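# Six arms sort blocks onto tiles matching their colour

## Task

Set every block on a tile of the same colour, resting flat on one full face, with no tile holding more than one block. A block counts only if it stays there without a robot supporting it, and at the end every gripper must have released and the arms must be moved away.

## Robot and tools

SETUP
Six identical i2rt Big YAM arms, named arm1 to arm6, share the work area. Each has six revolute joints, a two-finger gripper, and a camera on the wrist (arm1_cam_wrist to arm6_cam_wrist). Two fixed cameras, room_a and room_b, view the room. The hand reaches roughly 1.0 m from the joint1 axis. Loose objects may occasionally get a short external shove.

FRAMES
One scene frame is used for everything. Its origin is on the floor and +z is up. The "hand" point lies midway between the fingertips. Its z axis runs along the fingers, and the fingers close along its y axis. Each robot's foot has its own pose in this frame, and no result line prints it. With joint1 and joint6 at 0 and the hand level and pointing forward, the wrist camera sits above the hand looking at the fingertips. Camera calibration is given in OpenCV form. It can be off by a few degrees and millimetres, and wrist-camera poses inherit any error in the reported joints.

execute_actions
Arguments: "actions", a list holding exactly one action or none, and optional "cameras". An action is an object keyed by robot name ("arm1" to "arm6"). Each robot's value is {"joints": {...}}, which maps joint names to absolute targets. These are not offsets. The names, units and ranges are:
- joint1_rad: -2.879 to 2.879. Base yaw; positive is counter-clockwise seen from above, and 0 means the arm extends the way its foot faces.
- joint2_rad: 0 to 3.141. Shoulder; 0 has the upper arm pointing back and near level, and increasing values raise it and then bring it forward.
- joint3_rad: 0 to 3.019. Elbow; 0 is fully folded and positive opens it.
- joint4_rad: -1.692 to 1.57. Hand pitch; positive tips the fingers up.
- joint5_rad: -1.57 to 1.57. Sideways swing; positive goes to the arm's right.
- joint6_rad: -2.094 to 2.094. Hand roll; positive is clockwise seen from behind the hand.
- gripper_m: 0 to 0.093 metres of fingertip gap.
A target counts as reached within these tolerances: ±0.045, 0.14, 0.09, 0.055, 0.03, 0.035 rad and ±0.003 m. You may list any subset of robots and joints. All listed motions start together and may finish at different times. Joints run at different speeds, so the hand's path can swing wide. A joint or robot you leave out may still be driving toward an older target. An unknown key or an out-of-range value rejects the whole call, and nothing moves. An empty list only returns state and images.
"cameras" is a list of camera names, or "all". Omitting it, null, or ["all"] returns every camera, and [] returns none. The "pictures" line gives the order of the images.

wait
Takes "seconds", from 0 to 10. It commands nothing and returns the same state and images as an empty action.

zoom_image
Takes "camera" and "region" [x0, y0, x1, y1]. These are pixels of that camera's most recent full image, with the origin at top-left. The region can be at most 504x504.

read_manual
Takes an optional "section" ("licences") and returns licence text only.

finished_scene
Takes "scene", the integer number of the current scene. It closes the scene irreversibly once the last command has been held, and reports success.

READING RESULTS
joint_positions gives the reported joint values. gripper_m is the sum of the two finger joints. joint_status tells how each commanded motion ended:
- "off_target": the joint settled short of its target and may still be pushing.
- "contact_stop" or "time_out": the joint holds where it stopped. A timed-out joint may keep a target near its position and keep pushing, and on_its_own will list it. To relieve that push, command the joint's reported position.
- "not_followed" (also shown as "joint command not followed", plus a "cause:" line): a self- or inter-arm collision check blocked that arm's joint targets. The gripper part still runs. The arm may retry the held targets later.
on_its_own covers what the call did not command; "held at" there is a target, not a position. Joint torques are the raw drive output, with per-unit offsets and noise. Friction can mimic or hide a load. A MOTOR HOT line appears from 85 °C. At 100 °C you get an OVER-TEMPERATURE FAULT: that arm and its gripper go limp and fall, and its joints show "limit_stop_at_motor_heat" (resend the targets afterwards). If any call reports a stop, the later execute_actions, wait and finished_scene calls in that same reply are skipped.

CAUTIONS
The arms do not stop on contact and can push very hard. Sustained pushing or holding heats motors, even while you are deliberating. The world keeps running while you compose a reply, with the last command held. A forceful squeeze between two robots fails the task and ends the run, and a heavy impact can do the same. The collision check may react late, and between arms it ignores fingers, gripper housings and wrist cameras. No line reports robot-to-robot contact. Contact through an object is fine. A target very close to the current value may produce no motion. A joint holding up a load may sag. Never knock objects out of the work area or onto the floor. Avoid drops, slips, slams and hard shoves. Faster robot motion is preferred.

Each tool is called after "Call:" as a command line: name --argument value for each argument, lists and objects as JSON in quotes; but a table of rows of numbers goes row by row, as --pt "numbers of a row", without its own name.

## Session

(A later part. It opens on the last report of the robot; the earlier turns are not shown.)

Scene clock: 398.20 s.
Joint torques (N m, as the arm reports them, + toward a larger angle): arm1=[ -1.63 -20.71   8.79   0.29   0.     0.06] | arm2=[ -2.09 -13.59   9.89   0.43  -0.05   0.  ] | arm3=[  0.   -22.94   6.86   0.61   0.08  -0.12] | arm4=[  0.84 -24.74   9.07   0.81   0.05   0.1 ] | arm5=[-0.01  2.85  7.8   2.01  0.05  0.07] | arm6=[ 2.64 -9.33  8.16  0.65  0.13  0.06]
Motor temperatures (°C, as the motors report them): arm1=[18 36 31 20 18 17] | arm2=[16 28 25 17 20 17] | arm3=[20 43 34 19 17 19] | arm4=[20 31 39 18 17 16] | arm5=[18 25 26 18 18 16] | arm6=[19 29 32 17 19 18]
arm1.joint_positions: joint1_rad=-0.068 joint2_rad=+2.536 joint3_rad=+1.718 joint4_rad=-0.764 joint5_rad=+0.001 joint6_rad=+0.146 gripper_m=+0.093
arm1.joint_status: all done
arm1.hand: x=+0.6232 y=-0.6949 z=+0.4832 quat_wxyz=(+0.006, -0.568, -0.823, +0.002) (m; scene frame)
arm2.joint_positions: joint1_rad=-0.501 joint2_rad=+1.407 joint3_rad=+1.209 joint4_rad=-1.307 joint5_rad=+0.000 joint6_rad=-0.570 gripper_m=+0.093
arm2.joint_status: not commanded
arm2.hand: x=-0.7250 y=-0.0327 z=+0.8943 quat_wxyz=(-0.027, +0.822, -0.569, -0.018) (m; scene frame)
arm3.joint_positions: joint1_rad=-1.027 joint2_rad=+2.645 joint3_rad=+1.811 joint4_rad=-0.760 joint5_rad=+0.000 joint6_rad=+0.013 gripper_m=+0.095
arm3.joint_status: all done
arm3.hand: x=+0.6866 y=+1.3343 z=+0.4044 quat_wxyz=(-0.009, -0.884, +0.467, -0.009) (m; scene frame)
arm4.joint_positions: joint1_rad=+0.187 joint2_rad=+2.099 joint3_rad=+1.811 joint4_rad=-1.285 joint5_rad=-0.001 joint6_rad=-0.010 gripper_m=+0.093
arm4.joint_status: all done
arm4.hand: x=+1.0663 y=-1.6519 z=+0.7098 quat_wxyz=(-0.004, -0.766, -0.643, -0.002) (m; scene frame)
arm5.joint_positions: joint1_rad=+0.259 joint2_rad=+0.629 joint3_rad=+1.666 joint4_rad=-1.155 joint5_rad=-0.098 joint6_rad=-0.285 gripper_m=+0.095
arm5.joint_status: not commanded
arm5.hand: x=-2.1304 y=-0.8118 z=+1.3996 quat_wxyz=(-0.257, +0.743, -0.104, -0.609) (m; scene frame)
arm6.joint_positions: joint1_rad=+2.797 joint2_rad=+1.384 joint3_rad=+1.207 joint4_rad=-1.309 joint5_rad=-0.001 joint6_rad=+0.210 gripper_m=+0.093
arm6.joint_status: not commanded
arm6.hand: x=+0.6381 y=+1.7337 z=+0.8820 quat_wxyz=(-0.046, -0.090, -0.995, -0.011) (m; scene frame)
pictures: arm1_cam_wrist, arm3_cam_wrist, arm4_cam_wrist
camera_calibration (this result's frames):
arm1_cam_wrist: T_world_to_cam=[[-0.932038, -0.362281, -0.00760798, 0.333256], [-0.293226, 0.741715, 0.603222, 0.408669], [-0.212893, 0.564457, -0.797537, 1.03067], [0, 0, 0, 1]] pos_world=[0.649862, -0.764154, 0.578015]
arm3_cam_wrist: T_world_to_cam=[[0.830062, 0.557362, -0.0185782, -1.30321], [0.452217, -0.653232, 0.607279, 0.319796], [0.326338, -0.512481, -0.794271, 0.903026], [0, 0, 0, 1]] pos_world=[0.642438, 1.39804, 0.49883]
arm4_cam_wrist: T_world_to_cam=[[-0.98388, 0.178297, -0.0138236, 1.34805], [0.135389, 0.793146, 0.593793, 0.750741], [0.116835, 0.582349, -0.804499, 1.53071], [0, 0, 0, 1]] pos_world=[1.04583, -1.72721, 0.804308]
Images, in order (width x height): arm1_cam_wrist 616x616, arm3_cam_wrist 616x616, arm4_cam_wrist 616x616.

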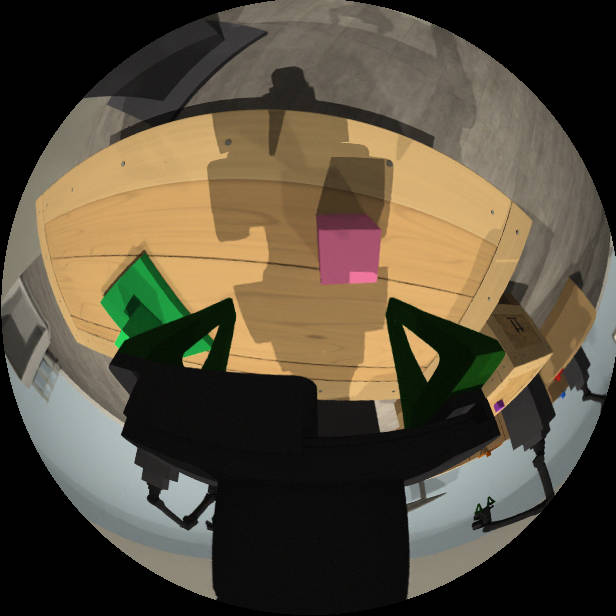

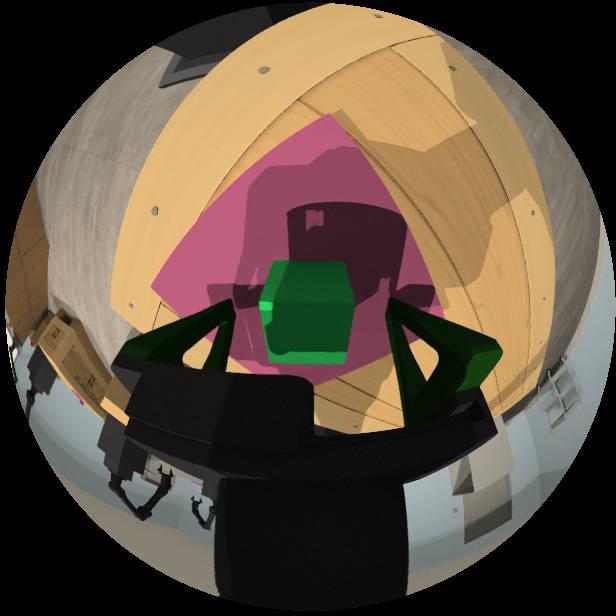

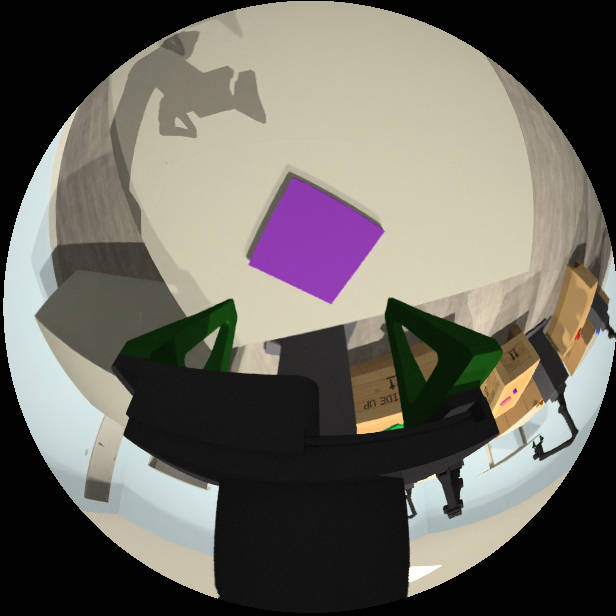

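Call:
execute_actions --actions '[{"arm3":{"joints":{"joint2_rad":2.645,"gripper_m":0.02}},"arm1":{"joints":{"joint1_rad":-0.122,"joint2_rad":2.675,"joint3_rad":1.86,"joint4_rad":-0.705,"joint6_rad":0.1}}}]' --cameras '["arm1_cam_wrist"]'

Scene clock: 418.87 s.
Joint torques (N m, as the arm reports them, + toward a larger angle): arm1=[ -0.34 -19.5    8.89   0.56   0.02  -0.25] | arm2=[ -2.09 -13.6    9.83   0.47  -0.06  -0.01] | arm3=[  0.16 -23.84   6.83   0.67   0.07  -0.13] | arm4=[  0.76 -24.44   9.11   0.78   0.05   0.1 ] | arm5=[-0.02  2.9   7.8   2.03  0.05  0.07] | arm6=[ 2.61 -9.29  8.18  0.63  0.13  0.06]
Motor temperatures (°C, as the motors report them): arm1=[18 37 32 20 18 17] | arm2=[16 28 25 17 20 17] | arm3=[20 44 33 19 17 19] | arm4=[20 31 39 18 17 16] | arm5=[18 25 26 18 18 16] | arm6=[19 28 32 17 19 18]
arm1.joint_positions: joint1_rad=-0.121 joint2_rad=+2.660 joint3_rad=+1.831 joint4_rad=-0.714 joint5_rad=+0.001 joint6_rad=+0.115 gripper_m=+0.093
arm1.joint_status: all done
arm1.hand: x=+0.6035 y=-0.7319 z=+0.4364 quat_wxyz=(-0.011, -0.577, -0.817, +0.011) (m; scene frame)
arm2.joint_positions: joint1_rad=-0.501 joint2_rad=+1.407 joint3_rad=+1.209 joint4_rad=-1.307 joint5_rad=+0.000 joint6_rad=-0.570 gripper_m=+0.093
arm2.joint_status: not commanded
arm2.hand: x=-0.7250 y=-0.0327 z=+0.8943 quat_wxyz=(-0.027, +0.822, -0.569, -0.018) (m; scene frame)
arm3.joint_positions: joint1_rad=-1.027 joint2_rad=+2.645 joint3_rad=+1.811 joint4_rad=-0.760 joint5_rad=+0.000 joint6_rad=+0.013 gripper_m=+0.037
arm3.joint_status: gripper_m off_target (ended at +0.037, target +0.020); the others done
arm3.hand: x=+0.6866 y=+1.3343 z=+0.4044 quat_wxyz=(-0.009, -0.884, +0.467, -0.009) (m; scene frame)
arm4.joint_positions: joint1_rad=+0.187 joint2_rad=+2.099 joint3_rad=+1.811 joint4_rad=-1.285 joint5_rad=-0.001 joint6_rad=-0.010 gripper_m=+0.093
arm4.joint_status: not commanded
arm4.hand: x=+1.0663 y=-1.6519 z=+0.7098 quat_wxyz=(-0.004, -0.766, -0.643, -0.002) (m; scene frame)
arm5.joint_positions: joint1_rad=+0.259 joint2_rad=+0.629 joint3_rad=+1.666 joint4_rad=-1.155 joint5_rad=-0.098 joint6_rad=-0.285 gripper_m=+0.095
arm5.joint_status: not commanded
arm5.hand: x=-2.1304 y=-0.8118 z=+1.3996 quat_wxyz=(-0.257, +0.743, -0.104, -0.609) (m; scene frame)
arm6.joint_positions: joint1_rad=+2.797 joint2_rad=+1.384 joint3_rad=+1.207 joint4_rad=-1.309 joint5_rad=-0.001 joint6_rad=+0.210 gripper_m=+0.093
arm6.joint_status: not commanded
arm6.hand: x=+0.6381 y=+1.7337 z=+0.8820 quat_wxyz=(-0.046, -0.090, -0.995, -0.011) (m; scene frame)
pictures: arm1_cam_wrist
camera_calibration (this result's frames):
arm1_cam_wrist: T_world_to_cam=[[-0.939554, -0.342185, -0.0121496, 0.322342], [-0.287259, 0.768437, 0.571827, 0.488197], [-0.186335, 0.540753, -0.820284, 0.986582], [0, 0, 0, 1]] pos_world=[0.626931, -0.798345, 0.53403]
Images, in order (width x height): arm1_cam_wrist 616x616.

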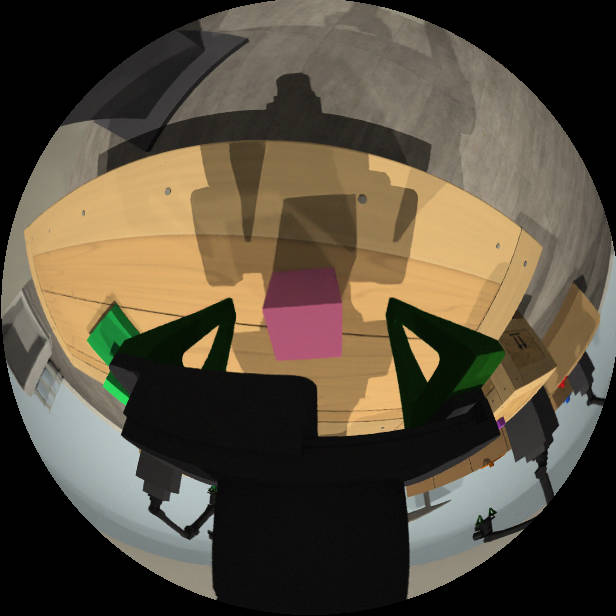

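Call:
execute_actions --actions '[{"arm3":{"joints":{"joint2_rad":2.3,"joint3_rad":1.7,"joint4_rad":-0.97}},"arm1":{"joints":{"joint2_rad":2.72}}}]' --cameras '["arm1_cam_wrist"]'

Scene clock: 429.67 s.
Joint torques (N m, as the arm reports them, + toward a larger angle): arm1=[ -0.4  -18.15   8.66   0.49   0.    -0.25] | arm2=[ -2.19 -13.35   9.85   0.51  -0.05  -0.01] | arm3=[ -0.16 -21.88   7.94  -0.11   0.05  -0.11] | arm4=[  0.83 -24.42   9.1    0.78   0.04   0.1 ] | arm5=[-0.05  2.88  7.8   2.02  0.05  0.07] | arm6=[ 2.56 -9.37  8.17  0.66  0.13  0.07]
Motor temperatures (°C, as the motors report them): arm1=[18 37 32 20 18 17] | arm2=[16 28 25 17 20 17] | arm3=[20 45 32 19 17 19] | arm4=[20 31 39 18 17 16] | arm5=[18 25 26 18 18 16] | arm6=[19 28 32 17 19 18]
arm1.joint_positions: joint1_rad=-0.121 joint2_rad=+2.697 joint3_rad=+1.831 joint4_rad=-0.714 joint5_rad=+0.001 joint6_rad=+0.114 gripper_m=+0.093
arm1.joint_status: all done
arm1.hand: x=+0.5965 y=-0.7179 z=+0.4133 quat_wxyz=(+0.005, -0.577, -0.817, +0.002) (m; scene frame)
arm2.joint_positions: joint1_rad=-0.501 joint2_rad=+1.407 joint3_rad=+1.209 joint4_rad=-1.307 joint5_rad=+0.000 joint6_rad=-0.570 gripper_m=+0.093
arm2.joint_status: not commanded
arm2.hand: x=-0.7250 y=-0.0327 z=+0.8943 quat_wxyz=(-0.027, +0.822, -0.569, -0.018) (m; scene frame)
arm3.joint_positions: joint1_rad=-1.027 joint2_rad=+2.292 joint3_rad=+1.687 joint4_rad=-0.962 joint5_rad=+0.000 joint6_rad=+0.013 gripper_m=+0.037
arm3.joint_status: all done
arm3.hand: x=+0.6876 y=+1.3351 z=+0.5890 quat_wxyz=(-0.003, -0.884, +0.467, +0.003) (m; scene frame)
arm4.joint_positions: joint1_rad=+0.187 joint2_rad=+2.099 joint3_rad=+1.811 joint4_rad=-1.285 joint5_rad=-0.001 joint6_rad=-0.010 gripper_m=+0.093
arm4.joint_status: not commanded
arm4.hand: x=+1.0663 y=-1.6519 z=+0.7098 quat_wxyz=(-0.004, -0.766, -0.643, -0.002) (m; scene frame)
arm5.joint_positions: joint1_rad=+0.259 joint2_rad=+0.629 joint3_rad=+1.666 joint4_rad=-1.155 joint5_rad=-0.098 joint6_rad=-0.285 gripper_m=+0.095
arm5.joint_status: not commanded
arm5.hand: x=-2.1304 y=-0.8118 z=+1.3996 quat_wxyz=(-0.257, +0.743, -0.104, -0.609) (m; scene frame)
arm6.joint_positions: joint1_rad=+2.797 joint2_rad=+1.384 joint3_rad=+1.207 joint4_rad=-1.309 joint5_rad=-0.001 joint6_rad=+0.210 gripper_m=+0.093
arm6.joint_status: not commanded
arm6.hand: x=+0.6381 y=+1.7337 z=+0.8820 quat_wxyz=(-0.046, -0.090, -0.995, -0.011) (m; scene frame)
pictures: arm1_cam_wrist
camera_calibration (this result's frames):
arm1_cam_wrist: T_world_to_cam=[[-0.93968, -0.341956, -0.00822066, 0.318856], [-0.277794, 0.748904, 0.601642, 0.456682], [-0.199578, 0.567635, -0.798723, 0.977037], [0, 0, 0, 1]] pos_world=[0.621482, -0.787576, 0.508244]
Images, in order (width x height): arm1_cam_wrist 616x616.

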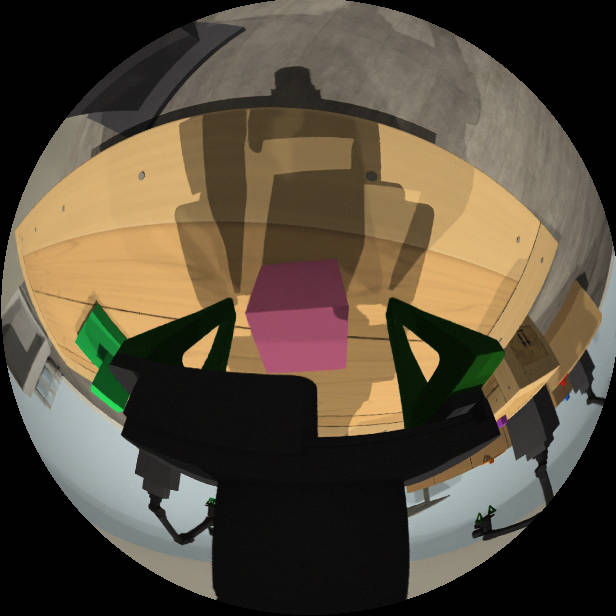

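Call:
execute_actions --actions '[{"arm3":{"joints":{"joint1_rad":0.7}},"arm1":{"joints":{"joint2_rad":2.697,"gripper_m":0.025}}}]' --cameras '["arm3_cam_wrist"]'

Scene clock: 438.33 s.
Joint torques (N m, as the arm reports them, + toward a larger angle): arm1=[ -0.42 -20.27   8.63   0.52   0.01  -0.24] | arm2=[ -1.88 -13.41   9.9    0.45  -0.05   0.01] | arm3=[ -0.75 -22.04   7.96   0.02   0.15  -0.12] | arm4=[  0.75 -24.42   9.1    0.78   0.04   0.1 ] | arm5=[-0.02  2.88  7.8   2.02  0.05  0.06] | arm6=[ 2.6  -9.33  8.17  0.66  0.13  0.07]
Motor temperatures (°C, as the motors report them): arm1=[18 37 32 20 18 17] | arm2=[16 27 25 17 20 17] | arm3=[20 45 33 19 17 19] | arm4=[20 31 39 18 17 16] | arm5=[18 24 26 18 18 16] | arm6=[19 27 32 17 19 18]
arm1.joint_positions: joint1_rad=-0.121 joint2_rad=+2.697 joint3_rad=+1.831 joint4_rad=-0.714 joint5_rad=+0.001 joint6_rad=+0.114 gripper_m=+0.041
arm1.joint_status: gripper_m off_target (ended at +0.041, target +0.025); the others done
arm1.hand: x=+0.5965 y=-0.7179 z=+0.4133 quat_wxyz=(+0.005, -0.577, -0.817, +0.002) (m; scene frame)
arm2.joint_positions: joint1_rad=-0.501 joint2_rad=+1.407 joint3_rad=+1.209 joint4_rad=-1.307 joint5_rad=+0.000 joint6_rad=-0.570 gripper_m=+0.093
arm2.joint_status: not commanded
arm2.hand: x=-0.7250 y=-0.0327 z=+0.8943 quat_wxyz=(-0.027, +0.822, -0.569, -0.018) (m; scene frame)
arm3.joint_positions: joint1_rad=+0.711 joint2_rad=+2.292 joint3_rad=+1.687 joint4_rad=-0.962 joint5_rad=-0.002 joint6_rad=+0.012 gripper_m=+0.037
arm3.joint_status: all done
arm3.hand: x=+0.5997 y=+0.3643 z=+0.5938 quat_wxyz=(-0.003, -0.927, -0.374, +0.005) (m; scene frame)
arm4.joint_positions: joint1_rad=+0.187 joint2_rad=+2.099 joint3_rad=+1.811 joint4_rad=-1.285 joint5_rad=-0.001 joint6_rad=-0.010 gripper_m=+0.093
arm4.joint_status: not commanded
arm4.hand: x=+1.0663 y=-1.6519 z=+0.7098 quat_wxyz=(-0.004, -0.766, -0.643, -0.002) (m; scene frame)
arm5.joint_positions: joint1_rad=+0.259 joint2_rad=+0.629 joint3_rad=+1.666 joint4_rad=-1.155 joint5_rad=-0.098 joint6_rad=-0.285 gripper_m=+0.095
arm5.joint_status: not commanded
arm5.hand: x=-2.1304 y=-0.8118 z=+1.3996 quat_wxyz=(-0.257, +0.743, -0.104, -0.609) (m; scene frame)
arm6.joint_positions: joint1_rad=+2.797 joint2_rad=+1.384 joint3_rad=+1.207 joint4_rad=-1.309 joint5_rad=-0.001 joint6_rad=+0.210 gripper_m=+0.093
arm6.joint_status: not commanded
arm6.hand: x=+0.6381 y=+1.7337 z=+0.8820 quat_wxyz=(-0.046, -0.090, -0.995, -0.011) (m; scene frame)
pictures: arm3_cam_wrist
camera_calibration (this result's frames):
arm3_cam_wrist: T_world_to_cam=[[-0.689213, 0.724435, -0.0133581, 0.160241], [0.585158, 0.567391, 0.57936, -0.897352], [0.427288, 0.391486, -0.814962, 0.207183], [0, 0, 0, 1]] pos_world=[0.547005, 0.311956, 0.690877]
Images, in order (width x height): arm3_cam_wrist 616x616.

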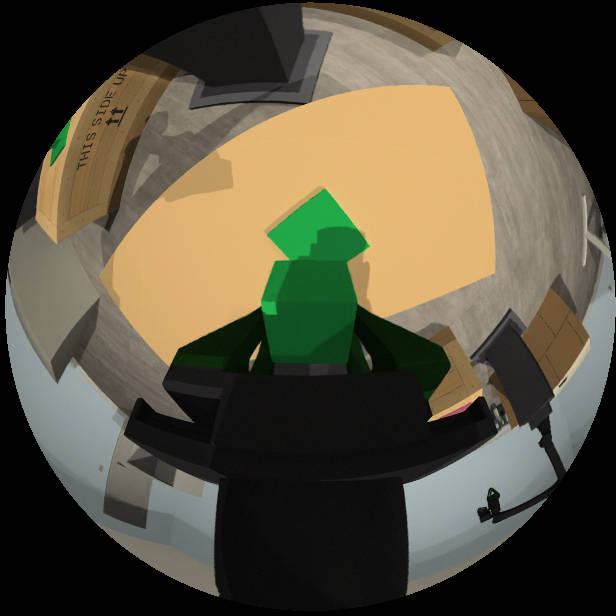

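Call:
execute_actions --actions '[{"arm3":{"joints":{"joint1_rad":0.688,"joint2_rad":2.545,"joint4_rad":-0.69,"joint6_rad":-0.63}},"arm1":{"joints":{"joint2_rad":2.3,"joint3_rad":1.6,"joint4_rad":-0.87}}}]' --cameras '["arm3_cam_wrist"]'

Call:
execute_actions --actions '[{"arm1":{"joints":{"joint1_rad":-1.84,"joint6_rad":0}}}]' --cameras '["arm1_cam_wrist"]'

Scene clock: 454.33 s.
Joint torques (N m, as the arm reports them, + toward a larger angle): arm1=[ -0.5  -17.26   6.99  -0.27   0.01  -0.24] | arm2=[ -1.85 -13.74   9.87   0.44  -0.05   0.01] | arm3=[ -0.42 -24.5    6.77   0.69   0.09  -0.16] | arm4=[  0.86 -24.42   9.11   0.76   0.04   0.1 ] | arm5=[-0.03  2.89  7.8   2.03  0.05  0.07] | arm6=[ 2.56 -9.31  8.15  0.65  0.13  0.07]
Motor temperatures (°C, as the motors report them): arm1=[18 38 32 20 18 17] | arm2=[16 27 26 17 20 17] | arm3=[20 45 33 19 17 19] | arm4=[20 31 39 18 17 16] | arm5=[18 24 27 18 18 16] | arm6=[19 27 32 17 19 18]
arm1.joint_positions: joint1_rad=-0.121 joint2_rad=+2.279 joint3_rad=+1.602 joint4_rad=-0.860 joint5_rad=+0.001 joint6_rad=+0.114 gripper_m=+0.041
arm1.joint_status: all done
arm1.hand: x=+0.5920 y=-0.7057 z=+0.6071 quat_wxyz=(-0.014, -0.577, -0.817, +0.012) (m; scene frame)
arm2.joint_positions: joint1_rad=-0.501 joint2_rad=+1.407 joint3_rad=+1.209 joint4_rad=-1.307 joint5_rad=+0.000 joint6_rad=-0.570 gripper_m=+0.093
arm2.joint_status: not commanded
arm2.hand: x=-0.7250 y=-0.0327 z=+0.8943 quat_wxyz=(-0.027, +0.822, -0.569, -0.018) (m; scene frame)
arm3.joint_positions: joint1_rad=+0.698 joint2_rad=+2.563 joint3_rad=+1.685 joint4_rad=-0.700 joint5_rad=-0.002 joint6_rad=-0.614 gripper_m=+0.037
arm3.joint_status: all done
arm3.hand: x=+0.6070 y=+0.3829 z=+0.4281 quat_wxyz=(-0.001, -0.771, -0.637, +0.000) (m; scene frame)
arm4.joint_positions: joint1_rad=+0.187 joint2_rad=+2.099 joint3_rad=+1.811 joint4_rad=-1.285 joint5_rad=-0.001 joint6_rad=-0.010 gripper_m=+0.093
arm4.joint_status: not commanded
arm4.hand: x=+1.0663 y=-1.6519 z=+0.7098 quat_wxyz=(-0.004, -0.766, -0.643, -0.002) (m; scene frame)
arm5.joint_positions: joint1_rad=+0.259 joint2_rad=+0.629 joint3_rad=+1.666 joint4_rad=-1.155 joint5_rad=-0.098 joint6_rad=-0.285 gripper_m=+0.095
arm5.joint_status: not commanded
arm5.hand: x=-2.1304 y=-0.8118 z=+1.3996 quat_wxyz=(-0.257, +0.743, -0.104, -0.609) (m; scene frame)
arm6.joint_positions: joint1_rad=+2.797 joint2_rad=+1.384 joint3_rad=+1.207 joint4_rad=-1.309 joint5_rad=-0.001 joint6_rad=+0.210 gripper_m=+0.093
arm6.joint_status: not commanded
arm6.hand: x=+0.6381 y=+1.7337 z=+0.8820 quat_wxyz=(-0.046, -0.090, -0.995, -0.011) (m; scene frame)
pictures: arm3_cam_wrist
camera_calibration (this result's frames):
arm3_cam_wrist: T_world_to_cam=[[-0.980574, 0.19574, -0.0126705, 0.528582], [0.151166, 0.795278, 0.587096, -0.643366], [0.124995, 0.573775, -0.809418, 0.173041], [0, 0, 0, 1]] pos_world=[0.593939, 0.308904, 0.524477]
Images, in order (width x height): arm3_cam_wrist 616x616.

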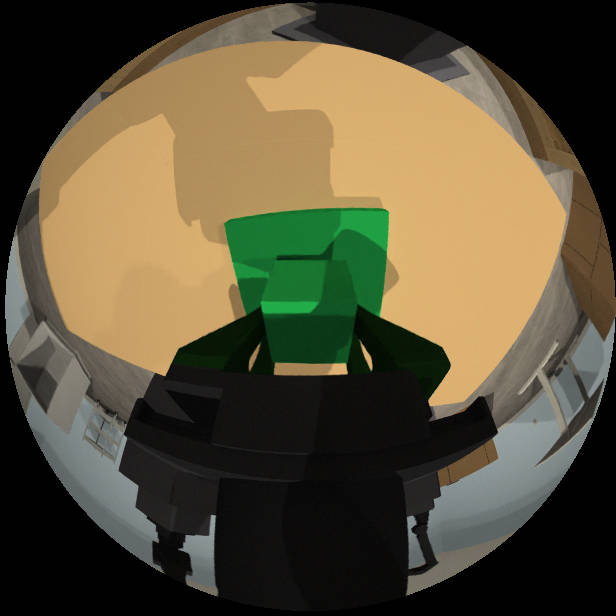

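Scene clock: 456.23 s.
Joint torques (N m, as the arm reports them, + toward a larger angle): arm1=[  0.69 -17.11   7.39  -0.16  -0.07  -0.25] | arm2=[ -1.66 -13.56   9.86   0.54  -0.07   0.02] | arm3=[ -0.26 -24.47   6.65   0.68   0.1   -0.14] | arm4=[  0.87 -24.4    9.09   0.78   0.04   0.1 ] | arm5=[-0.03  2.89  7.79  2.02  0.06  0.07] | arm6=[ 2.61 -9.25  8.16  0.63  0.13  0.06]
Motor temperatures (°C, as the motors report them): arm1=[18 38 32 20 18 17] | arm2=[16 27 26 17 20 17] | arm3=[20 45 33 19 17 19] | arm4=[20 31 39 18 17 16] | arm5=[18 24 27 18 18 16] | arm6=[19 27 32 17 19 18]
arm1.joint_positions: joint1_rad=-1.851 joint2_rad=+2.279 joint3_rad=+1.602 joint4_rad=-0.860 joint5_rad=+0.002 joint6_rad=+0.014 gripper_m=+0.041
arm1.joint_status: all done
arm1.hand: x=-0.2811 y=-0.3256 z=+0.6099 quat_wxyz=(-0.004, -0.990, -0.141, +0.020) (m; scene frame)
arm2.joint_positions: joint1_rad=-0.501 joint2_rad=+1.407 joint3_rad=+1.209 joint4_rad=-1.307 joint5_rad=+0.000 joint6_rad=-0.570 gripper_m=+0.093
arm2.joint_status: not commanded
arm2.hand: x=-0.7250 y=-0.0327 z=+0.8943 quat_wxyz=(-0.027, +0.822, -0.569, -0.018) (m; scene frame)
arm3.joint_positions: joint1_rad=+0.698 joint2_rad=+2.563 joint3_rad=+1.685 joint4_rad=-0.700 joint5_rad=-0.002 joint6_rad=-0.614 gripper_m=+0.037
arm3.joint_status: not commanded
arm3.hand: x=+0.6070 y=+0.3829 z=+0.4281 quat_wxyz=(-0.001, -0.771, -0.637, +0.000) (m; scene frame)
arm4.joint_positions: joint1_rad=+0.187 joint2_rad=+2.099 joint3_rad=+1.811 joint4_rad=-1.285 joint5_rad=-0.001 joint6_rad=-0.010 gripper_m=+0.093
arm4.joint_status: not commanded
arm4.hand: x=+1.0663 y=-1.6519 z=+0.7098 quat_wxyz=(-0.004, -0.766, -0.643, -0.002) (m; scene frame)
arm5.joint_positions: joint1_rad=+0.259 joint2_rad=+0.629 joint3_rad=+1.666 joint4_rad=-1.155 joint5_rad=-0.098 joint6_rad=-0.285 gripper_m=+0.095
arm5.joint_status: not commanded
arm5.hand: x=-2.1304 y=-0.8118 z=+1.3996 quat_wxyz=(-0.257, +0.743, -0.104, -0.609) (m; scene frame)
arm6.joint_positions: joint1_rad=+2.797 joint2_rad=+1.384 joint3_rad=+1.207 joint4_rad=-1.309 joint5_rad=-0.001 joint6_rad=+0.210 gripper_m=+0.093
arm6.joint_status: not commanded
arm6.hand: x=+0.6381 y=+1.7337 z=+0.8820 quat_wxyz=(-0.046, -0.090, -0.995, -0.011) (m; scene frame)
pictures: arm1_cam_wrist
camera_calibration (this result's frames):
arm1_cam_wrist: T_world_to_cam=[[-0.286721, 0.957842, -0.0181506, 0.242784], [0.788142, 0.246609, 0.563929, -0.0401038], [0.544631, 0.147385, -0.825624, 0.825001], [0, 0, 0, 1]] pos_world=[-0.348103, -0.344252, 0.708163]
Images, in order (width x height): arm1_cam_wrist 616x616.

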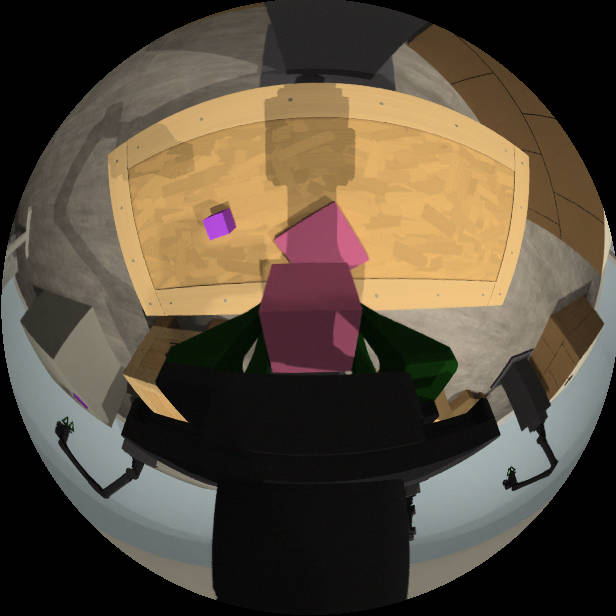

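Call:
execute_actions --actions '[{"arm3":{"joints":{"joint2_rad":2.61,"joint4_rad":-0.66}},"arm1":{"joints":{"joint1_rad":-1.89,"joint2_rad":2.54,"joint3_rad":1.56,"joint4_rad":-0.57,"joint6_rad":-0.6}}}]' --cameras '["arm1_cam_wrist"]'

Scene clock: 470.17 s.
Joint torques (N m, as the arm reports them, + toward a larger angle): arm1=[ -0.42 -20.33   5.88   0.74  -0.11  -0.24] | arm2=[ -1.79 -13.58   9.84   0.52  -0.07   0.  ] | arm3=[ -0.12 -22.62   6.39   0.76   0.08  -0.14] | arm4=[  0.82 -24.4    9.09   0.78   0.05   0.1 ] | arm5=[-0.03  2.85  7.82  2.02  0.05  0.07] | arm6=[ 2.46 -9.24  8.17  0.64  0.13  0.07]
Motor temperatures (°C, as the motors report them): arm1=[18 37 31 20 18 17] | arm2=[16 27 26 17 20 17] | arm3=[20 46 32 19 17 19] | arm4=[20 31 39 18 17 16] | arm5=[18 24 27 18 18 16] | arm6=[19 27 32 17 19 18]
arm1.joint_positions: joint1_rad=-1.883 joint2_rad=+2.563 joint3_rad=+1.548 joint4_rad=-0.585 joint5_rad=+0.002 joint6_rad=-0.585 gripper_m=+0.041
arm1.joint_status: all done
arm1.hand: x=-0.2341 y=-0.2925 z=+0.4309 quat_wxyz=(-0.003, -0.911, -0.412, -0.011) (m; scene frame)
arm2.joint_positions: joint1_rad=-0.501 joint2_rad=+1.407 joint3_rad=+1.209 joint4_rad=-1.307 joint5_rad=+0.000 joint6_rad=-0.570 gripper_m=+0.093
arm2.joint_status: not commanded
arm2.hand: x=-0.7250 y=-0.0327 z=+0.8943 quat_wxyz=(-0.027, +0.822, -0.569, -0.018) (m; scene frame)
arm3.joint_positions: joint1_rad=+0.698 joint2_rad=+2.599 joint3_rad=+1.685 joint4_rad=-0.670 joint5_rad=-0.002 joint6_rad=-0.615 gripper_m=+0.037
arm3.joint_status: all done
arm3.hand: x=+0.6121 y=+0.3878 z=+0.4065 quat_wxyz=(-0.001, -0.771, -0.637, -0.003) (m; scene frame)
arm4.joint_positions: joint1_rad=+0.187 joint2_rad=+2.099 joint3_rad=+1.811 joint4_rad=-1.285 joint5_rad=-0.001 joint6_rad=-0.010 gripper_m=+0.093
arm4.joint_status: not commanded
arm4.hand: x=+1.0663 y=-1.6519 z=+0.7098 quat_wxyz=(-0.004, -0.766, -0.643, -0.002) (m; scene frame)
arm5.joint_positions: joint1_rad=+0.259 joint2_rad=+0.629 joint3_rad=+1.666 joint4_rad=-1.155 joint5_rad=-0.098 joint6_rad=-0.285 gripper_m=+0.095
arm5.joint_status: not commanded
arm5.hand: x=-2.1304 y=-0.8118 z=+1.3996 quat_wxyz=(-0.257, +0.743, -0.104, -0.609) (m; scene frame)
arm6.joint_positions: joint1_rad=+2.797 joint2_rad=+1.384 joint3_rad=+1.207 joint4_rad=-1.309 joint5_rad=-0.001 joint6_rad=+0.210 gripper_m=+0.093
arm6.joint_status: not commanded
arm6.hand: x=+0.6381 y=+1.7337 z=+0.8820 quat_wxyz=(-0.046, -0.090, -0.995, -0.011) (m; scene frame)
pictures: arm1_cam_wrist
camera_calibration (this result's frames):
arm1_cam_wrist: T_world_to_cam=[[-0.755353, 0.654574, -0.031215, 0.0286287], [0.503788, 0.610495, 0.611141, 0.0351607], [0.419094, 0.445902, -0.790906, 0.689684], [0, 0, 0, 1]] pos_world=[-0.285131, -0.347736, 0.52488]
Images, in order (width x height): arm1_cam_wrist 616x616.

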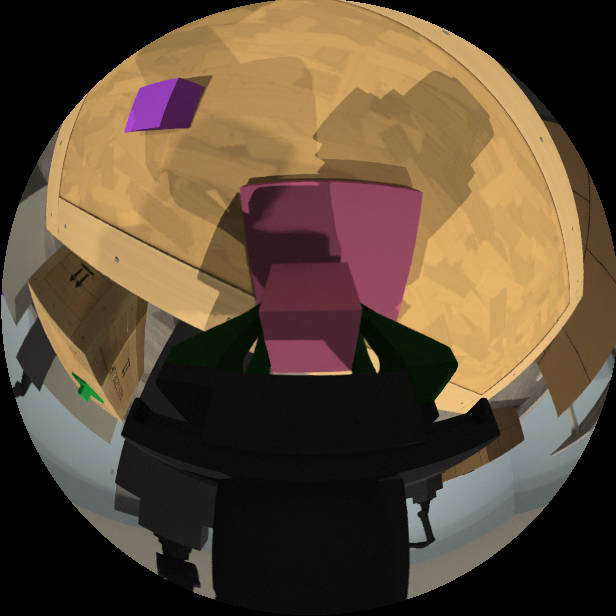

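Call:
execute_actions --actions '[{"arm3":{"joints":{"joint2_rad":2.64}},"arm1":{"joints":{"joint1_rad":-1.905,"joint2_rad":2.615,"joint3_rad":1.645,"joint4_rad":-0.58}}}]' --cameras '["arm1_cam_wrist","arm3_cam_wrist"]'

Scene clock: 481.90 s.
Joint torques (N m, as the arm reports them, + toward a larger angle): arm1=[ -1.13 -16.75   8.22   0.39  -0.11  -0.25] | arm2=[ -1.98 -13.41   9.85   0.41  -0.04   0.01] | arm3=[ -0.3  -20.13   6.42   0.67   0.07  -0.15] | arm4=[  0.81 -24.38   9.11   0.77   0.04   0.1 ] | arm5=[-0.06  2.91  7.8   2.02  0.05  0.07] | arm6=[ 2.56 -9.3   8.19  0.62  0.12  0.07]
Motor temperatures (°C, as the motors report them): arm1=[18 38 31 20 18 17] | arm2=[16 27 26 17 20 17] | arm3=[20 46 32 19 17 19] | arm4=[20 31 39 18 17 16] | arm5=[18 24 27 18 18 16] | arm6=[19 26 32 17 19 18]
arm1.joint_positions: joint1_rad=-1.891 joint2_rad=+2.588 joint3_rad=+1.611 joint4_rad=-0.585 joint5_rad=+0.002 joint6_rad=-0.586 gripper_m=+0.041
arm1.joint_status: all done
arm1.hand: x=-0.2596 y=-0.2945 z=+0.4300 quat_wxyz=(+0.000, -0.913, -0.409, +0.007) (m; scene frame)
arm2.joint_positions: joint1_rad=-0.501 joint2_rad=+1.407 joint3_rad=+1.209 joint4_rad=-1.307 joint5_rad=+0.000 joint6_rad=-0.570 gripper_m=+0.093
arm2.joint_status: not commanded
arm2.hand: x=-0.7250 y=-0.0327 z=+0.8943 quat_wxyz=(-0.027, +0.822, -0.569, -0.018) (m; scene frame)
arm3.joint_positions: joint1_rad=+0.698 joint2_rad=+2.604 joint3_rad=+1.685 joint4_rad=-0.668 joint5_rad=-0.002 joint6_rad=-0.615 gripper_m=+0.037
arm3.joint_status: all done
arm3.hand: x=+0.6133 y=+0.3890 z=+0.4033 quat_wxyz=(+0.000, -0.771, -0.637, -0.005) (m; scene frame)
arm4.joint_positions: joint1_rad=+0.187 joint2_rad=+2.099 joint3_rad=+1.811 joint4_rad=-1.285 joint5_rad=-0.001 joint6_rad=-0.010 gripper_m=+0.093
arm4.joint_status: not commanded
arm4.hand: x=+1.0663 y=-1.6519 z=+0.7098 quat_wxyz=(-0.004, -0.766, -0.643, -0.002) (m; scene frame)
arm5.joint_positions: joint1_rad=+0.259 joint2_rad=+0.629 joint3_rad=+1.666 joint4_rad=-1.155 joint5_rad=-0.098 joint6_rad=-0.285 gripper_m=+0.095
arm5.joint_status: not commanded
arm5.hand: x=-2.1304 y=-0.8118 z=+1.3996 quat_wxyz=(-0.257, +0.743, -0.104, -0.609) (m; scene frame)
arm6.joint_positions: joint1_rad=+2.797 joint2_rad=+1.384 joint3_rad=+1.207 joint4_rad=-1.309 joint5_rad=-0.001 joint6_rad=+0.210 gripper_m=+0.093
arm6.joint_status: not commanded
arm6.hand: x=+0.6381 y=+1.7337 z=+0.8820 quat_wxyz=(-0.046, -0.090, -0.995, -0.011) (m; scene frame)
pictures: arm1_cam_wrist, arm3_cam_wrist
camera_calibration (this result's frames):
arm1_cam_wrist: T_world_to_cam=[[-0.751258, 0.659934, -0.00995418, 0.00407922], [0.530348, 0.61258, 0.586069, 0.0680767], [0.392864, 0.435009, -0.8102, 0.698878], [0, 0, 0, 1]] pos_world=[-0.307604, -0.348413, 0.526374]
arm3_cam_wrist: T_world_to_cam=[[-0.980611, 0.195103, -0.018334, 0.535804], [0.146345, 0.791332, 0.593614, -0.632735], [0.130324, 0.579422, -0.804541, 0.141279], [0, 0, 0, 1]] pos_world=[0.599601, 0.314307, 0.499089]
Images, in order (width x height): arm1_cam_wrist 616x616, arm3_cam_wrist 616x616.

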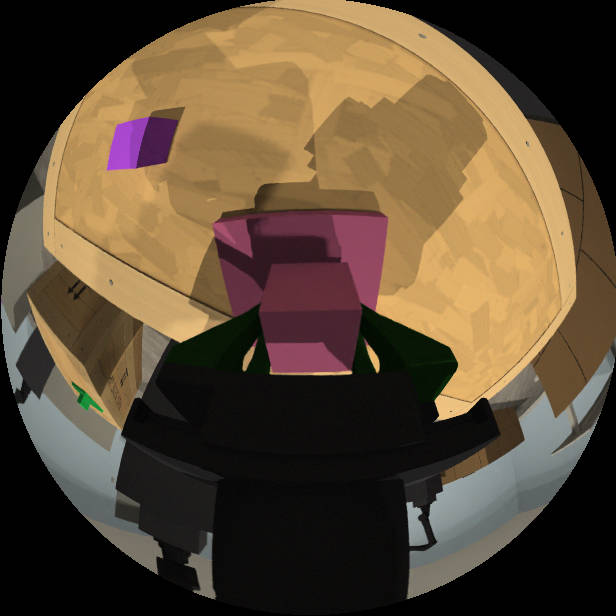

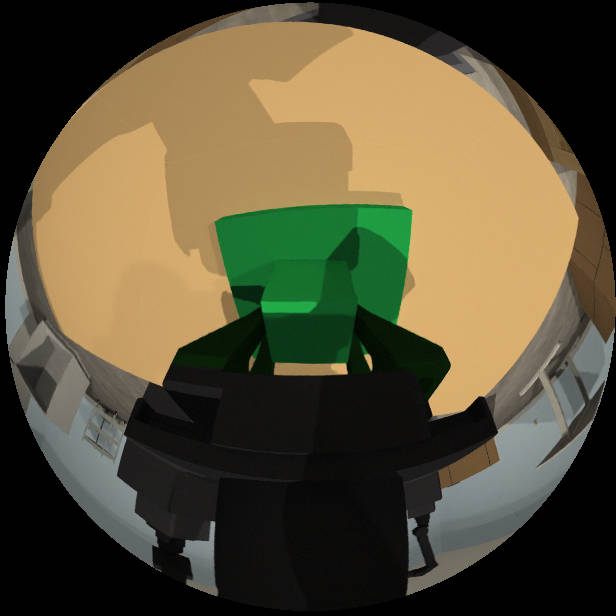

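arm3 is in contact. Lowering arm1 with q2 will also bring it slightly inward, which it needs.

Call:
execute_actions --actions '[{"arm3":{"joints":{"joint2_rad":2.604,"gripper_m":0.093}},"arm1":{"joints":{"joint2_rad":2.64}}}]' --cameras '["arm1_cam_wrist"]'

Call:
execute_actions --actions '[{"arm3":{"joints":{"joint2_rad":2.2,"joint4_rad":-1.05}},"arm1":{"joints":{"joint2_rad":2.66}}}]' --cameras '["arm1_cam_wrist","arm3_cam_wrist"]'

Scene clock: 490.03 s.
Joint torques (N m, as the arm reports them, + toward a larger angle): arm1=[ -1.19 -15.74   7.86   0.39  -0.07  -0.24] | arm2=[ -1.99 -13.4    9.91   0.47  -0.06   0.01] | arm3=[ -0.25 -23.12   6.35   0.63   0.08  -0.12] | arm4=[  0.75 -24.35   9.1    0.78   0.05   0.1 ] | arm5=[-0.02  2.89  7.81  2.02  0.05  0.07] | arm6=[ 2.55 -9.29  8.18  0.66  0.12  0.06]
Motor temperatures (°C, as the motors report them): arm1=[18 37 31 20 18 17] | arm2=[16 27 26 17 20 17] | arm3=[20 46 32 19 17 19] | arm4=[20 31 40 18 17 16] | arm5=[18 24 27 18 18 16] | arm6=[19 26 32 17 19 18]
arm1.joint_positions: joint1_rad=-1.891 joint2_rad=+2.600 joint3_rad=+1.615 joint4_rad=-0.585 joint5_rad=+0.001 joint6_rad=-0.587 gripper_m=+0.041
arm1.joint_status: all done
arm1.hand: x=-0.2567 y=-0.2940 z=+0.4237 quat_wxyz=(-0.001, -0.912, -0.409, +0.003) (m; scene frame)
arm2.joint_positions: joint1_rad=-0.501 joint2_rad=+1.407 joint3_rad=+1.209 joint4_rad=-1.307 joint5_rad=+0.000 joint6_rad=-0.570 gripper_m=+0.093
arm2.joint_status: not commanded
arm2.hand: x=-0.7250 y=-0.0327 z=+0.8943 quat_wxyz=(-0.027, +0.822, -0.569, -0.018) (m; scene frame)
arm3.joint_positions: joint1_rad=+0.698 joint2_rad=+2.604 joint3_rad=+1.685 joint4_rad=-0.668 joint5_rad=-0.002 joint6_rad=-0.615 gripper_m=+0.093
arm3.joint_status: all done
arm3.hand: x=+0.6132 y=+0.3889 z=+0.4033 quat_wxyz=(+0.000, -0.771, -0.637, -0.005) (m; scene frame)
arm4.joint_positions: joint1_rad=+0.187 joint2_rad=+2.099 joint3_rad=+1.811 joint4_rad=-1.285 joint5_rad=-0.001 joint6_rad=-0.010 gripper_m=+0.093
arm4.joint_status: not commanded
arm4.hand: x=+1.0663 y=-1.6519 z=+0.7098 quat_wxyz=(-0.004, -0.766, -0.643, -0.002) (m; scene frame)
arm5.joint_positions: joint1_rad=+0.259 joint2_rad=+0.629 joint3_rad=+1.666 joint4_rad=-1.155 joint5_rad=-0.098 joint6_rad=-0.285 gripper_m=+0.095
arm5.joint_status: not commanded
arm5.hand: x=-2.1304 y=-0.8118 z=+1.3996 quat_wxyz=(-0.257, +0.743, -0.104, -0.609) (m; scene frame)
arm6.joint_positions: joint1_rad=+2.797 joint2_rad=+1.384 joint3_rad=+1.207 joint4_rad=-1.309 joint5_rad=-0.001 joint6_rad=+0.210 gripper_m=+0.093
arm6.joint_status: not commanded
arm6.hand: x=+0.6381 y=+1.7337 z=+0.8820 quat_wxyz=(-0.046, -0.090, -0.995, -0.011) (m; scene frame)
pictures: arm1_cam_wrist
camera_calibration (this result's frames):
arm1_cam_wrist: T_world_to_cam=[[-0.751933, 0.659055, -0.0155902, 0.00779662], [0.524675, 0.6126, 0.591133, 0.0663258], [0.399139, 0.436312, -0.806424, 0.69278], [0, 0, 0, 1]] pos_world=[-0.305453, -0.348038, 0.519589]
Images, in order (width x height): arm1_cam_wrist 616x616.

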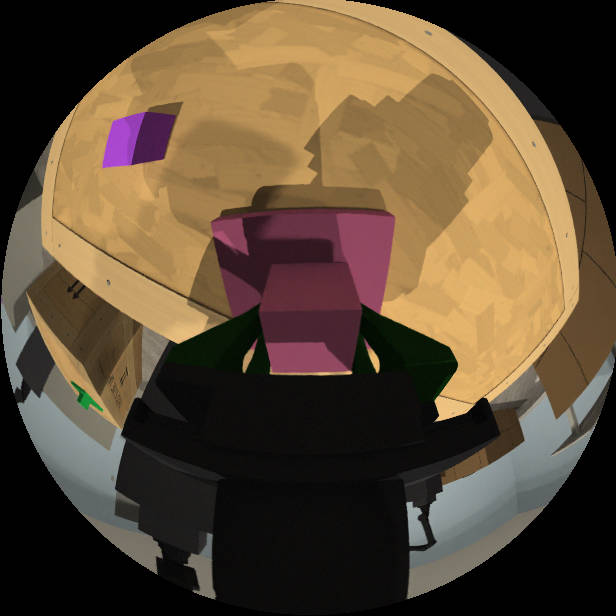

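Scene clock: 491.67 s.
Joint torques (N m, as the arm reports them, + toward a larger angle): arm1=[ -1.23 -14.19   7.87   0.37  -0.08  -0.24] | arm2=[ -1.89 -13.54   9.94   0.47  -0.08   0.  ] | arm3=[ -0.22 -21.77   8.24   0.03   0.09  -0.14] | arm4=[  0.81 -24.33   9.11   0.79   0.05   0.1 ] | arm5=[-0.04  2.91  7.8   2.01  0.05  0.07] | arm6=[ 2.6  -9.31  8.19  0.65  0.12  0.07]
Motor temperatures (°C, as the motors report them): arm1=[18 37 31 20 18 17] | arm2=[16 27 26 17 20 17] | arm3=[20 46 32 19 17 19] | arm4=[20 32 40 18 17 16] | arm5=[18 24 27 18 18 16] | arm6=[19 26 32 17 19 18]
arm1.joint_positions: joint1_rad=-1.891 joint2_rad=+2.601 joint3_rad=+1.615 joint4_rad=-0.585 joint5_rad=+0.001 joint6_rad=-0.587 gripper_m=+0.041
arm1.joint_status: all done
arm1.hand: x=-0.2564 y=-0.2939 z=+0.4232 quat_wxyz=(-0.001, -0.912, -0.409, +0.003) (m; scene frame)
arm2.joint_positions: joint1_rad=-0.501 joint2_rad=+1.407 joint3_rad=+1.209 joint4_rad=-1.307 joint5_rad=+0.000 joint6_rad=-0.570 gripper_m=+0.093
arm2.joint_status: not commanded
arm2.hand: x=-0.7250 y=-0.0327 z=+0.8943 quat_wxyz=(-0.027, +0.822, -0.569, -0.018) (m; scene frame)
arm3.joint_positions: joint1_rad=+0.698 joint2_rad=+2.194 joint3_rad=+1.692 joint4_rad=-1.041 joint5_rad=-0.002 joint6_rad=-0.615 gripper_m=+0.093
arm3.joint_status: all done
arm3.hand: x=+0.5930 y=+0.3693 z=+0.6558 quat_wxyz=(-0.002, -0.771, -0.637, +0.017) (m; scene frame)
arm4.joint_positions: joint1_rad=+0.187 joint2_rad=+2.099 joint3_rad=+1.811 joint4_rad=-1.285 joint5_rad=-0.001 joint6_rad=-0.010 gripper_m=+0.093
arm4.joint_status: not commanded
arm4.hand: x=+1.0663 y=-1.6519 z=+0.7098 quat_wxyz=(-0.004, -0.766, -0.643, -0.002) (m; scene frame)
arm5.joint_positions: joint1_rad=+0.259 joint2_rad=+0.629 joint3_rad=+1.666 joint4_rad=-1.155 joint5_rad=-0.098 joint6_rad=-0.285 gripper_m=+0.095
arm5.joint_status: not commanded
arm5.hand: x=-2.1304 y=-0.8118 z=+1.3996 quat_wxyz=(-0.257, +0.743, -0.104, -0.609) (m; scene frame)
arm6.joint_positions: joint1_rad=+2.797 joint2_rad=+1.384 joint3_rad=+1.207 joint4_rad=-1.309 joint5_rad=-0.001 joint6_rad=+0.210 gripper_m=+0.093
arm6.joint_status: not commanded
arm6.hand: x=+0.6381 y=+1.7337 z=+0.8820 quat_wxyz=(-0.046, -0.090, -0.995, -0.011) (m; scene frame)
pictures: arm1_cam_wrist, arm3_cam_wrist
camera_calibration (this result's frames):
arm1_cam_wrist: T_world_to_cam=[[-0.751923, 0.659056, -0.0160178, 0.00815612], [0.524237, 0.612487, 0.591638, 0.0660112], [0.399733, 0.436469, -0.806045, 0.692305], [0, 0, 0, 1]] pos_world=[-0.30521, -0.347976, 0.519105]
arm3_cam_wrist: T_world_to_cam=[[-0.980873, 0.194533, 0.00673765, 0.508303], [0.164326, 0.809013, 0.564353, -0.762062], [0.104335, 0.554666, -0.825506, 0.39676], [0, 0, 0, 1]] pos_world=[0.582411, 0.297567, 0.754175]
Images, in order (width x height): arm1_cam_wrist 616x616, arm3_cam_wrist 616x616.

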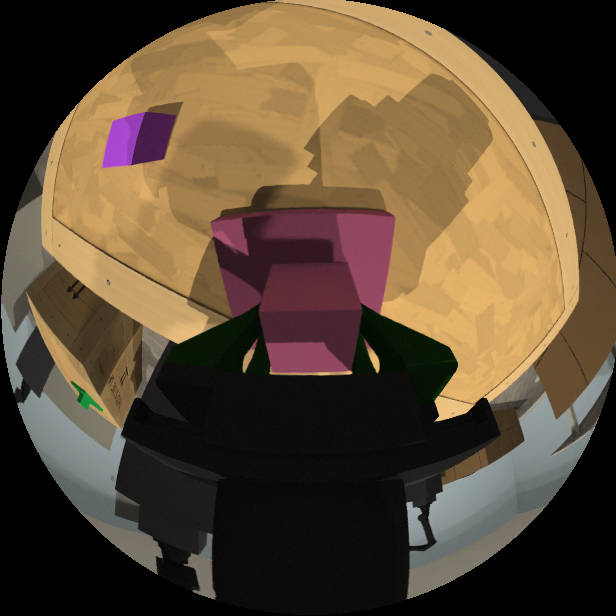

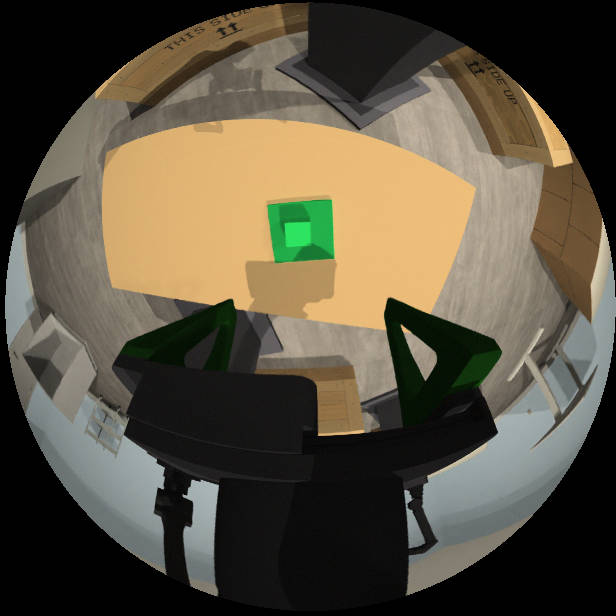

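Call:
execute_actions --actions '[{"arm3":{"joints":{"joint2_rad":1.5,"joint3_rad":1.2,"joint4_rad":-1.2}},"arm1":{"joints":{"joint2_rad":2.601,"gripper_m":0.093}}}]' --cameras '[]'

Call:
execute_actions --actions '[{"arm1":{"joints":{"joint2_rad":2.46,"joint4_rad":-0.74}}}]' --cameras '[]'

Call:
execute_actions --actions '[{"arm1":{"joints":{"joint1_rad":-1.655,"joint2_rad":2.6,"joint3_rad":1.855,"joint4_rad":-0.79,"joint6_rad":-0.04}}}]' --cameras '["arm1_cam_wrist"]'

Scene clock: 506.47 s.
Joint torques (N m, as the arm reports them, + toward a larger angle): arm1=[ -1.19 -19.92   7.81   0.39  -0.07  -0.23] | arm2=[ -1.95 -13.54   9.89   0.48  -0.05  -0.01] | arm3=[ -0.25 -11.3    7.68   0.24   0.08  -0.12] | arm4=[  0.76 -24.36   9.11   0.79   0.04   0.1 ] | arm5=[-0.06  2.89  7.8   2.02  0.05  0.07] | arm6=[ 2.72 -9.24  8.18  0.64  0.13  0.06]
Motor temperatures (°C, as the motors report them): arm1=[18 36 31 20 18 17] | arm2=[16 26 26 17 20 17] | arm3=[20 46 33 19 17 19] | arm4=[20 32 40 18 17 16] | arm5=[18 24 27 18 18 16] | arm6=[19 26 32 17 19 18]
arm1.joint_positions: joint1_rad=-1.891 joint2_rad=+2.601 joint3_rad=+1.615 joint4_rad=-0.585 joint5_rad=+0.001 joint6_rad=-0.587 gripper_m=+0.093
arm1.joint_status: all done
arm1.hand: x=-0.2568 y=-0.2940 z=+0.4234 quat_wxyz=(-0.001, -0.912, -0.409, +0.003) (m; scene frame)
arm2.joint_positions: joint1_rad=-0.501 joint2_rad=+1.407 joint3_rad=+1.209 joint4_rad=-1.307 joint5_rad=+0.000 joint6_rad=-0.570 gripper_m=+0.093
arm2.joint_status: not commanded
arm2.hand: x=-0.7250 y=-0.0327 z=+0.8943 quat_wxyz=(-0.027, +0.822, -0.569, -0.018) (m; scene frame)
arm3.joint_positions: joint1_rad=+0.698 joint2_rad=+1.485 joint3_rad=+1.207 joint4_rad=-1.194 joint5_rad=-0.002 joint6_rad=-0.615 gripper_m=+0.093
arm3.joint_status: all done
arm3.hand: x=+0.7316 y=+0.5026 z=+0.8498 quat_wxyz=(-0.005, -0.770, -0.636, +0.053) (m; scene frame)
arm4.joint_positions: joint1_rad=+0.187 joint2_rad=+2.099 joint3_rad=+1.811 joint4_rad=-1.285 joint5_rad=-0.001 joint6_rad=-0.010 gripper_m=+0.093
arm4.joint_status: not commanded
arm4.hand: x=+1.0663 y=-1.6519 z=+0.7098 quat_wxyz=(-0.004, -0.766, -0.643, -0.002) (m; scene frame)
arm5.joint_positions: joint1_rad=+0.259 joint2_rad=+0.629 joint3_rad=+1.666 joint4_rad=-1.155 joint5_rad=-0.098 joint6_rad=-0.285 gripper_m=+0.095
arm5.joint_status: not commanded
arm5.hand: x=-2.1304 y=-0.8118 z=+1.3996 quat_wxyz=(-0.257, +0.743, -0.104, -0.609) (m; scene frame)
arm6.joint_positions: joint1_rad=+2.797 joint2_rad=+1.384 joint3_rad=+1.207 joint4_rad=-1.309 joint5_rad=-0.001 joint6_rad=+0.210 gripper_m=+0.093
arm6.joint_status: not commanded
arm6.hand: x=+0.6381 y=+1.7337 z=+0.8820 quat_wxyz=(-0.046, -0.090, -0.995, -0.011) (m; scene frame)
pictures: none
No camera images: the call's "cameras" was empty. Leave "cameras" out to get every camera's image.

Scene clock: 507.73 s.
Joint torques (N m, as the arm reports them, + toward a larger angle): arm1=[ -1.18 -18.96   8.45  -0.52  -0.08  -0.23] | arm2=[ -1.84 -13.39   9.89   0.46  -0.06   0.01] | arm3=[ -0.37 -11.25   7.7    0.25   0.08  -0.12] | arm4=[  0.83 -24.41   9.12   0.78   0.05   0.1 ] | arm5=[-0.02  2.89  7.81  2.02  0.06  0.07] | arm6=[ 2.43 -9.14  8.16  0.62  0.13  0.07]
Motor temperatures (°C, as the motors report them): arm1=[18 36 32 20 18 17] | arm2=[16 26 26 17 20 17] | arm3=[20 45 33 19 17 19] | arm4=[20 32 40 18 17 16] | arm5=[18 24 27 18 18 16] | arm6=[19 26 32 17 19 18]
arm1.joint_positions: joint1_rad=-1.891 joint2_rad=+2.459 joint3_rad=+1.619 joint4_rad=-0.726 joint5_rad=+0.001 joint6_rad=-0.587 gripper_m=+0.093
arm1.joint_status: all done
arm1.hand: x=-0.2780 y=-0.2992 z=+0.5072 quat_wxyz=(+0.000, -0.912, -0.409, +0.006) (m; scene frame)
arm2.joint_positions: joint1_rad=-0.501 joint2_rad=+1.407 joint3_rad=+1.209 joint4_rad=-1.307 joint5_rad=+0.000 joint6_rad=-0.570 gripper_m=+0.093
arm2.joint_status: not commanded
arm2.hand: x=-0.7250 y=-0.0327 z=+0.8943 quat_wxyz=(-0.027, +0.822, -0.569, -0.018) (m; scene frame)
arm3.joint_positions: joint1_rad=+0.698 joint2_rad=+1.485 joint3_rad=+1.207 joint4_rad=-1.194 joint5_rad=-0.002 joint6_rad=-0.615 gripper_m=+0.093
arm3.joint_status: not commanded
arm3.hand: x=+0.7316 y=+0.5026 z=+0.8498 quat_wxyz=(-0.005, -0.770, -0.636, +0.053) (m; scene frame)
arm4.joint_positions: joint1_rad=+0.187 joint2_rad=+2.099 joint3_rad=+1.811 joint4_rad=-1.285 joint5_rad=-0.001 joint6_rad=-0.010 gripper_m=+0.093
arm4.joint_status: not commanded
arm4.hand: x=+1.0663 y=-1.6519 z=+0.7098 quat_wxyz=(-0.004, -0.766, -0.643, -0.002) (m; scene frame)
arm5.joint_positions: joint1_rad=+0.259 joint2_rad=+0.629 joint3_rad=+1.666 joint4_rad=-1.155 joint5_rad=-0.098 joint6_rad=-0.285 gripper_m=+0.095
arm5.joint_status: not commanded
arm5.hand: x=-2.1304 y=-0.8118 z=+1.3996 quat_wxyz=(-0.257, +0.743, -0.104, -0.609) (m; scene frame)
arm6.joint_positions: joint1_rad=+2.797 joint2_rad=+1.384 joint3_rad=+1.207 joint4_rad=-1.309 joint5_rad=-0.001 joint6_rad=+0.210 gripper_m=+0.093
arm6.joint_status: not commanded
arm6.hand: x=+0.6381 y=+1.7337 z=+0.8820 quat_wxyz=(-0.046, -0.090, -0.995, -0.011) (m; scene frame)
pictures: none
No camera images: the call's "cameras" was empty. Leave "cameras" out to get every camera's image.

Scene clock: 509.33 s.
Joint torques (N m, as the arm reports them, + toward a larger angle): arm1=[ -0.23 -18.95  10.76  -0.44   0.07   0.1 ] | arm2=[ -1.94 -13.62   9.82   0.47  -0.05   0.  ] | arm3=[ -0.08 -11.35   7.7    0.22   0.08  -0.12] | arm4=[  0.78 -24.37   9.11   0.77   0.04   0.1 ] | arm5=[-0.03  2.9   7.8   2.02  0.05  0.07] | arm6=[ 2.55 -9.23  8.16  0.65  0.13  0.06]
Motor temperatures (°C, as the motors report them): arm1=[18 36 32 20 18 17] | arm2=[16 26 26 17 20 17] | arm3=[20 45 33 19 17 19] | arm4=[20 32 40 18 17 16] | arm5=[18 24 27 18 18 16] | arm6=[19 26 32 17 19 18]
arm1.joint_positions: joint1_rad=-1.656 joint2_rad=+2.581 joint3_rad=+1.810 joint4_rad=-0.775 joint5_rad=-0.001 joint6_rad=-0.055 gripper_m=+0.093
arm1.joint_status: all done
arm1.hand: x=-0.2645 y=-0.4548 z=+0.4840 quat_wxyz=(-0.005, -0.963, -0.270, +0.016) (m; scene frame)
arm2.joint_positions: joint1_rad=-0.501 joint2_rad=+1.407 joint3_rad=+1.209 joint4_rad=-1.307 joint5_rad=+0.000 joint6_rad=-0.570 gripper_m=+0.093
arm2.joint_status: not commanded
arm2.hand: x=-0.7250 y=-0.0327 z=+0.8943 quat_wxyz=(-0.027, +0.822, -0.569, -0.018) (m; scene frame)
arm3.joint_positions: joint1_rad=+0.698 joint2_rad=+1.485 joint3_rad=+1.207 joint4_rad=-1.194 joint5_rad=-0.002 joint6_rad=-0.615 gripper_m=+0.093
arm3.joint_status: not commanded
arm3.hand: x=+0.7316 y=+0.5026 z=+0.8498 quat_wxyz=(-0.005, -0.770, -0.636, +0.053) (m; scene frame)
arm4.joint_positions: joint1_rad=+0.187 joint2_rad=+2.099 joint3_rad=+1.811 joint4_rad=-1.285 joint5_rad=-0.001 joint6_rad=-0.010 gripper_m=+0.093
arm4.joint_status: not commanded
arm4.hand: x=+1.0663 y=-1.6519 z=+0.7098 quat_wxyz=(-0.004, -0.766, -0.643, -0.002) (m; scene frame)
arm5.joint_positions: joint1_rad=+0.259 joint2_rad=+0.629 joint3_rad=+1.666 joint4_rad=-1.155 joint5_rad=-0.098 joint6_rad=-0.285 gripper_m=+0.095
arm5.joint_status: not commanded
arm5.hand: x=-2.1304 y=-0.8118 z=+1.3996 quat_wxyz=(-0.257, +0.743, -0.104, -0.609) (m; scene frame)
arm6.joint_positions: joint1_rad=+2.797 joint2_rad=+1.384 joint3_rad=+1.207 joint4_rad=-1.309 joint5_rad=-0.001 joint6_rad=+0.210 gripper_m=+0.093
arm6.joint_status: not commanded
arm6.hand: x=+0.6381 y=+1.7337 z=+0.8820 quat_wxyz=(-0.046, -0.090, -0.995, -0.011) (m; scene frame)
pictures: arm1_cam_wrist
camera_calibration (this result's frames):
arm1_cam_wrist: T_world_to_cam=[[-0.526368, 0.85006, -0.0182906, 0.256748], [0.693035, 0.4414, 0.569972, 0.110141], [0.492584, 0.287339, -0.82146, 0.778899], [0, 0, 0, 1]] pos_world=[-0.324861, -0.490676, 0.581754]
Images, in order (width x height): arm1_cam_wrist 616x616.

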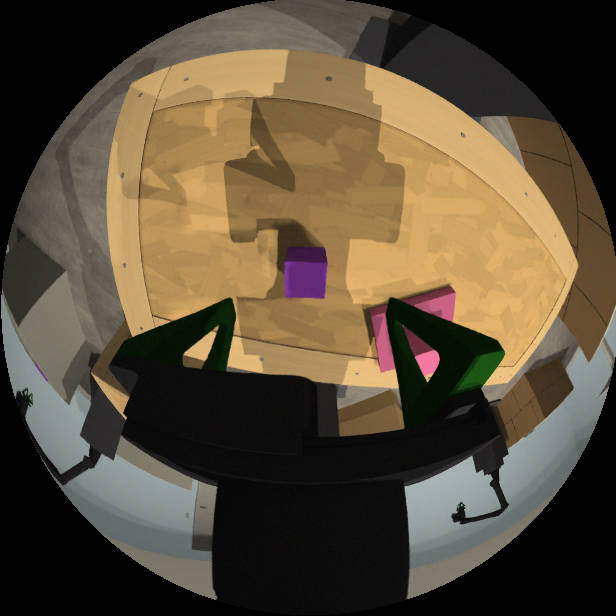

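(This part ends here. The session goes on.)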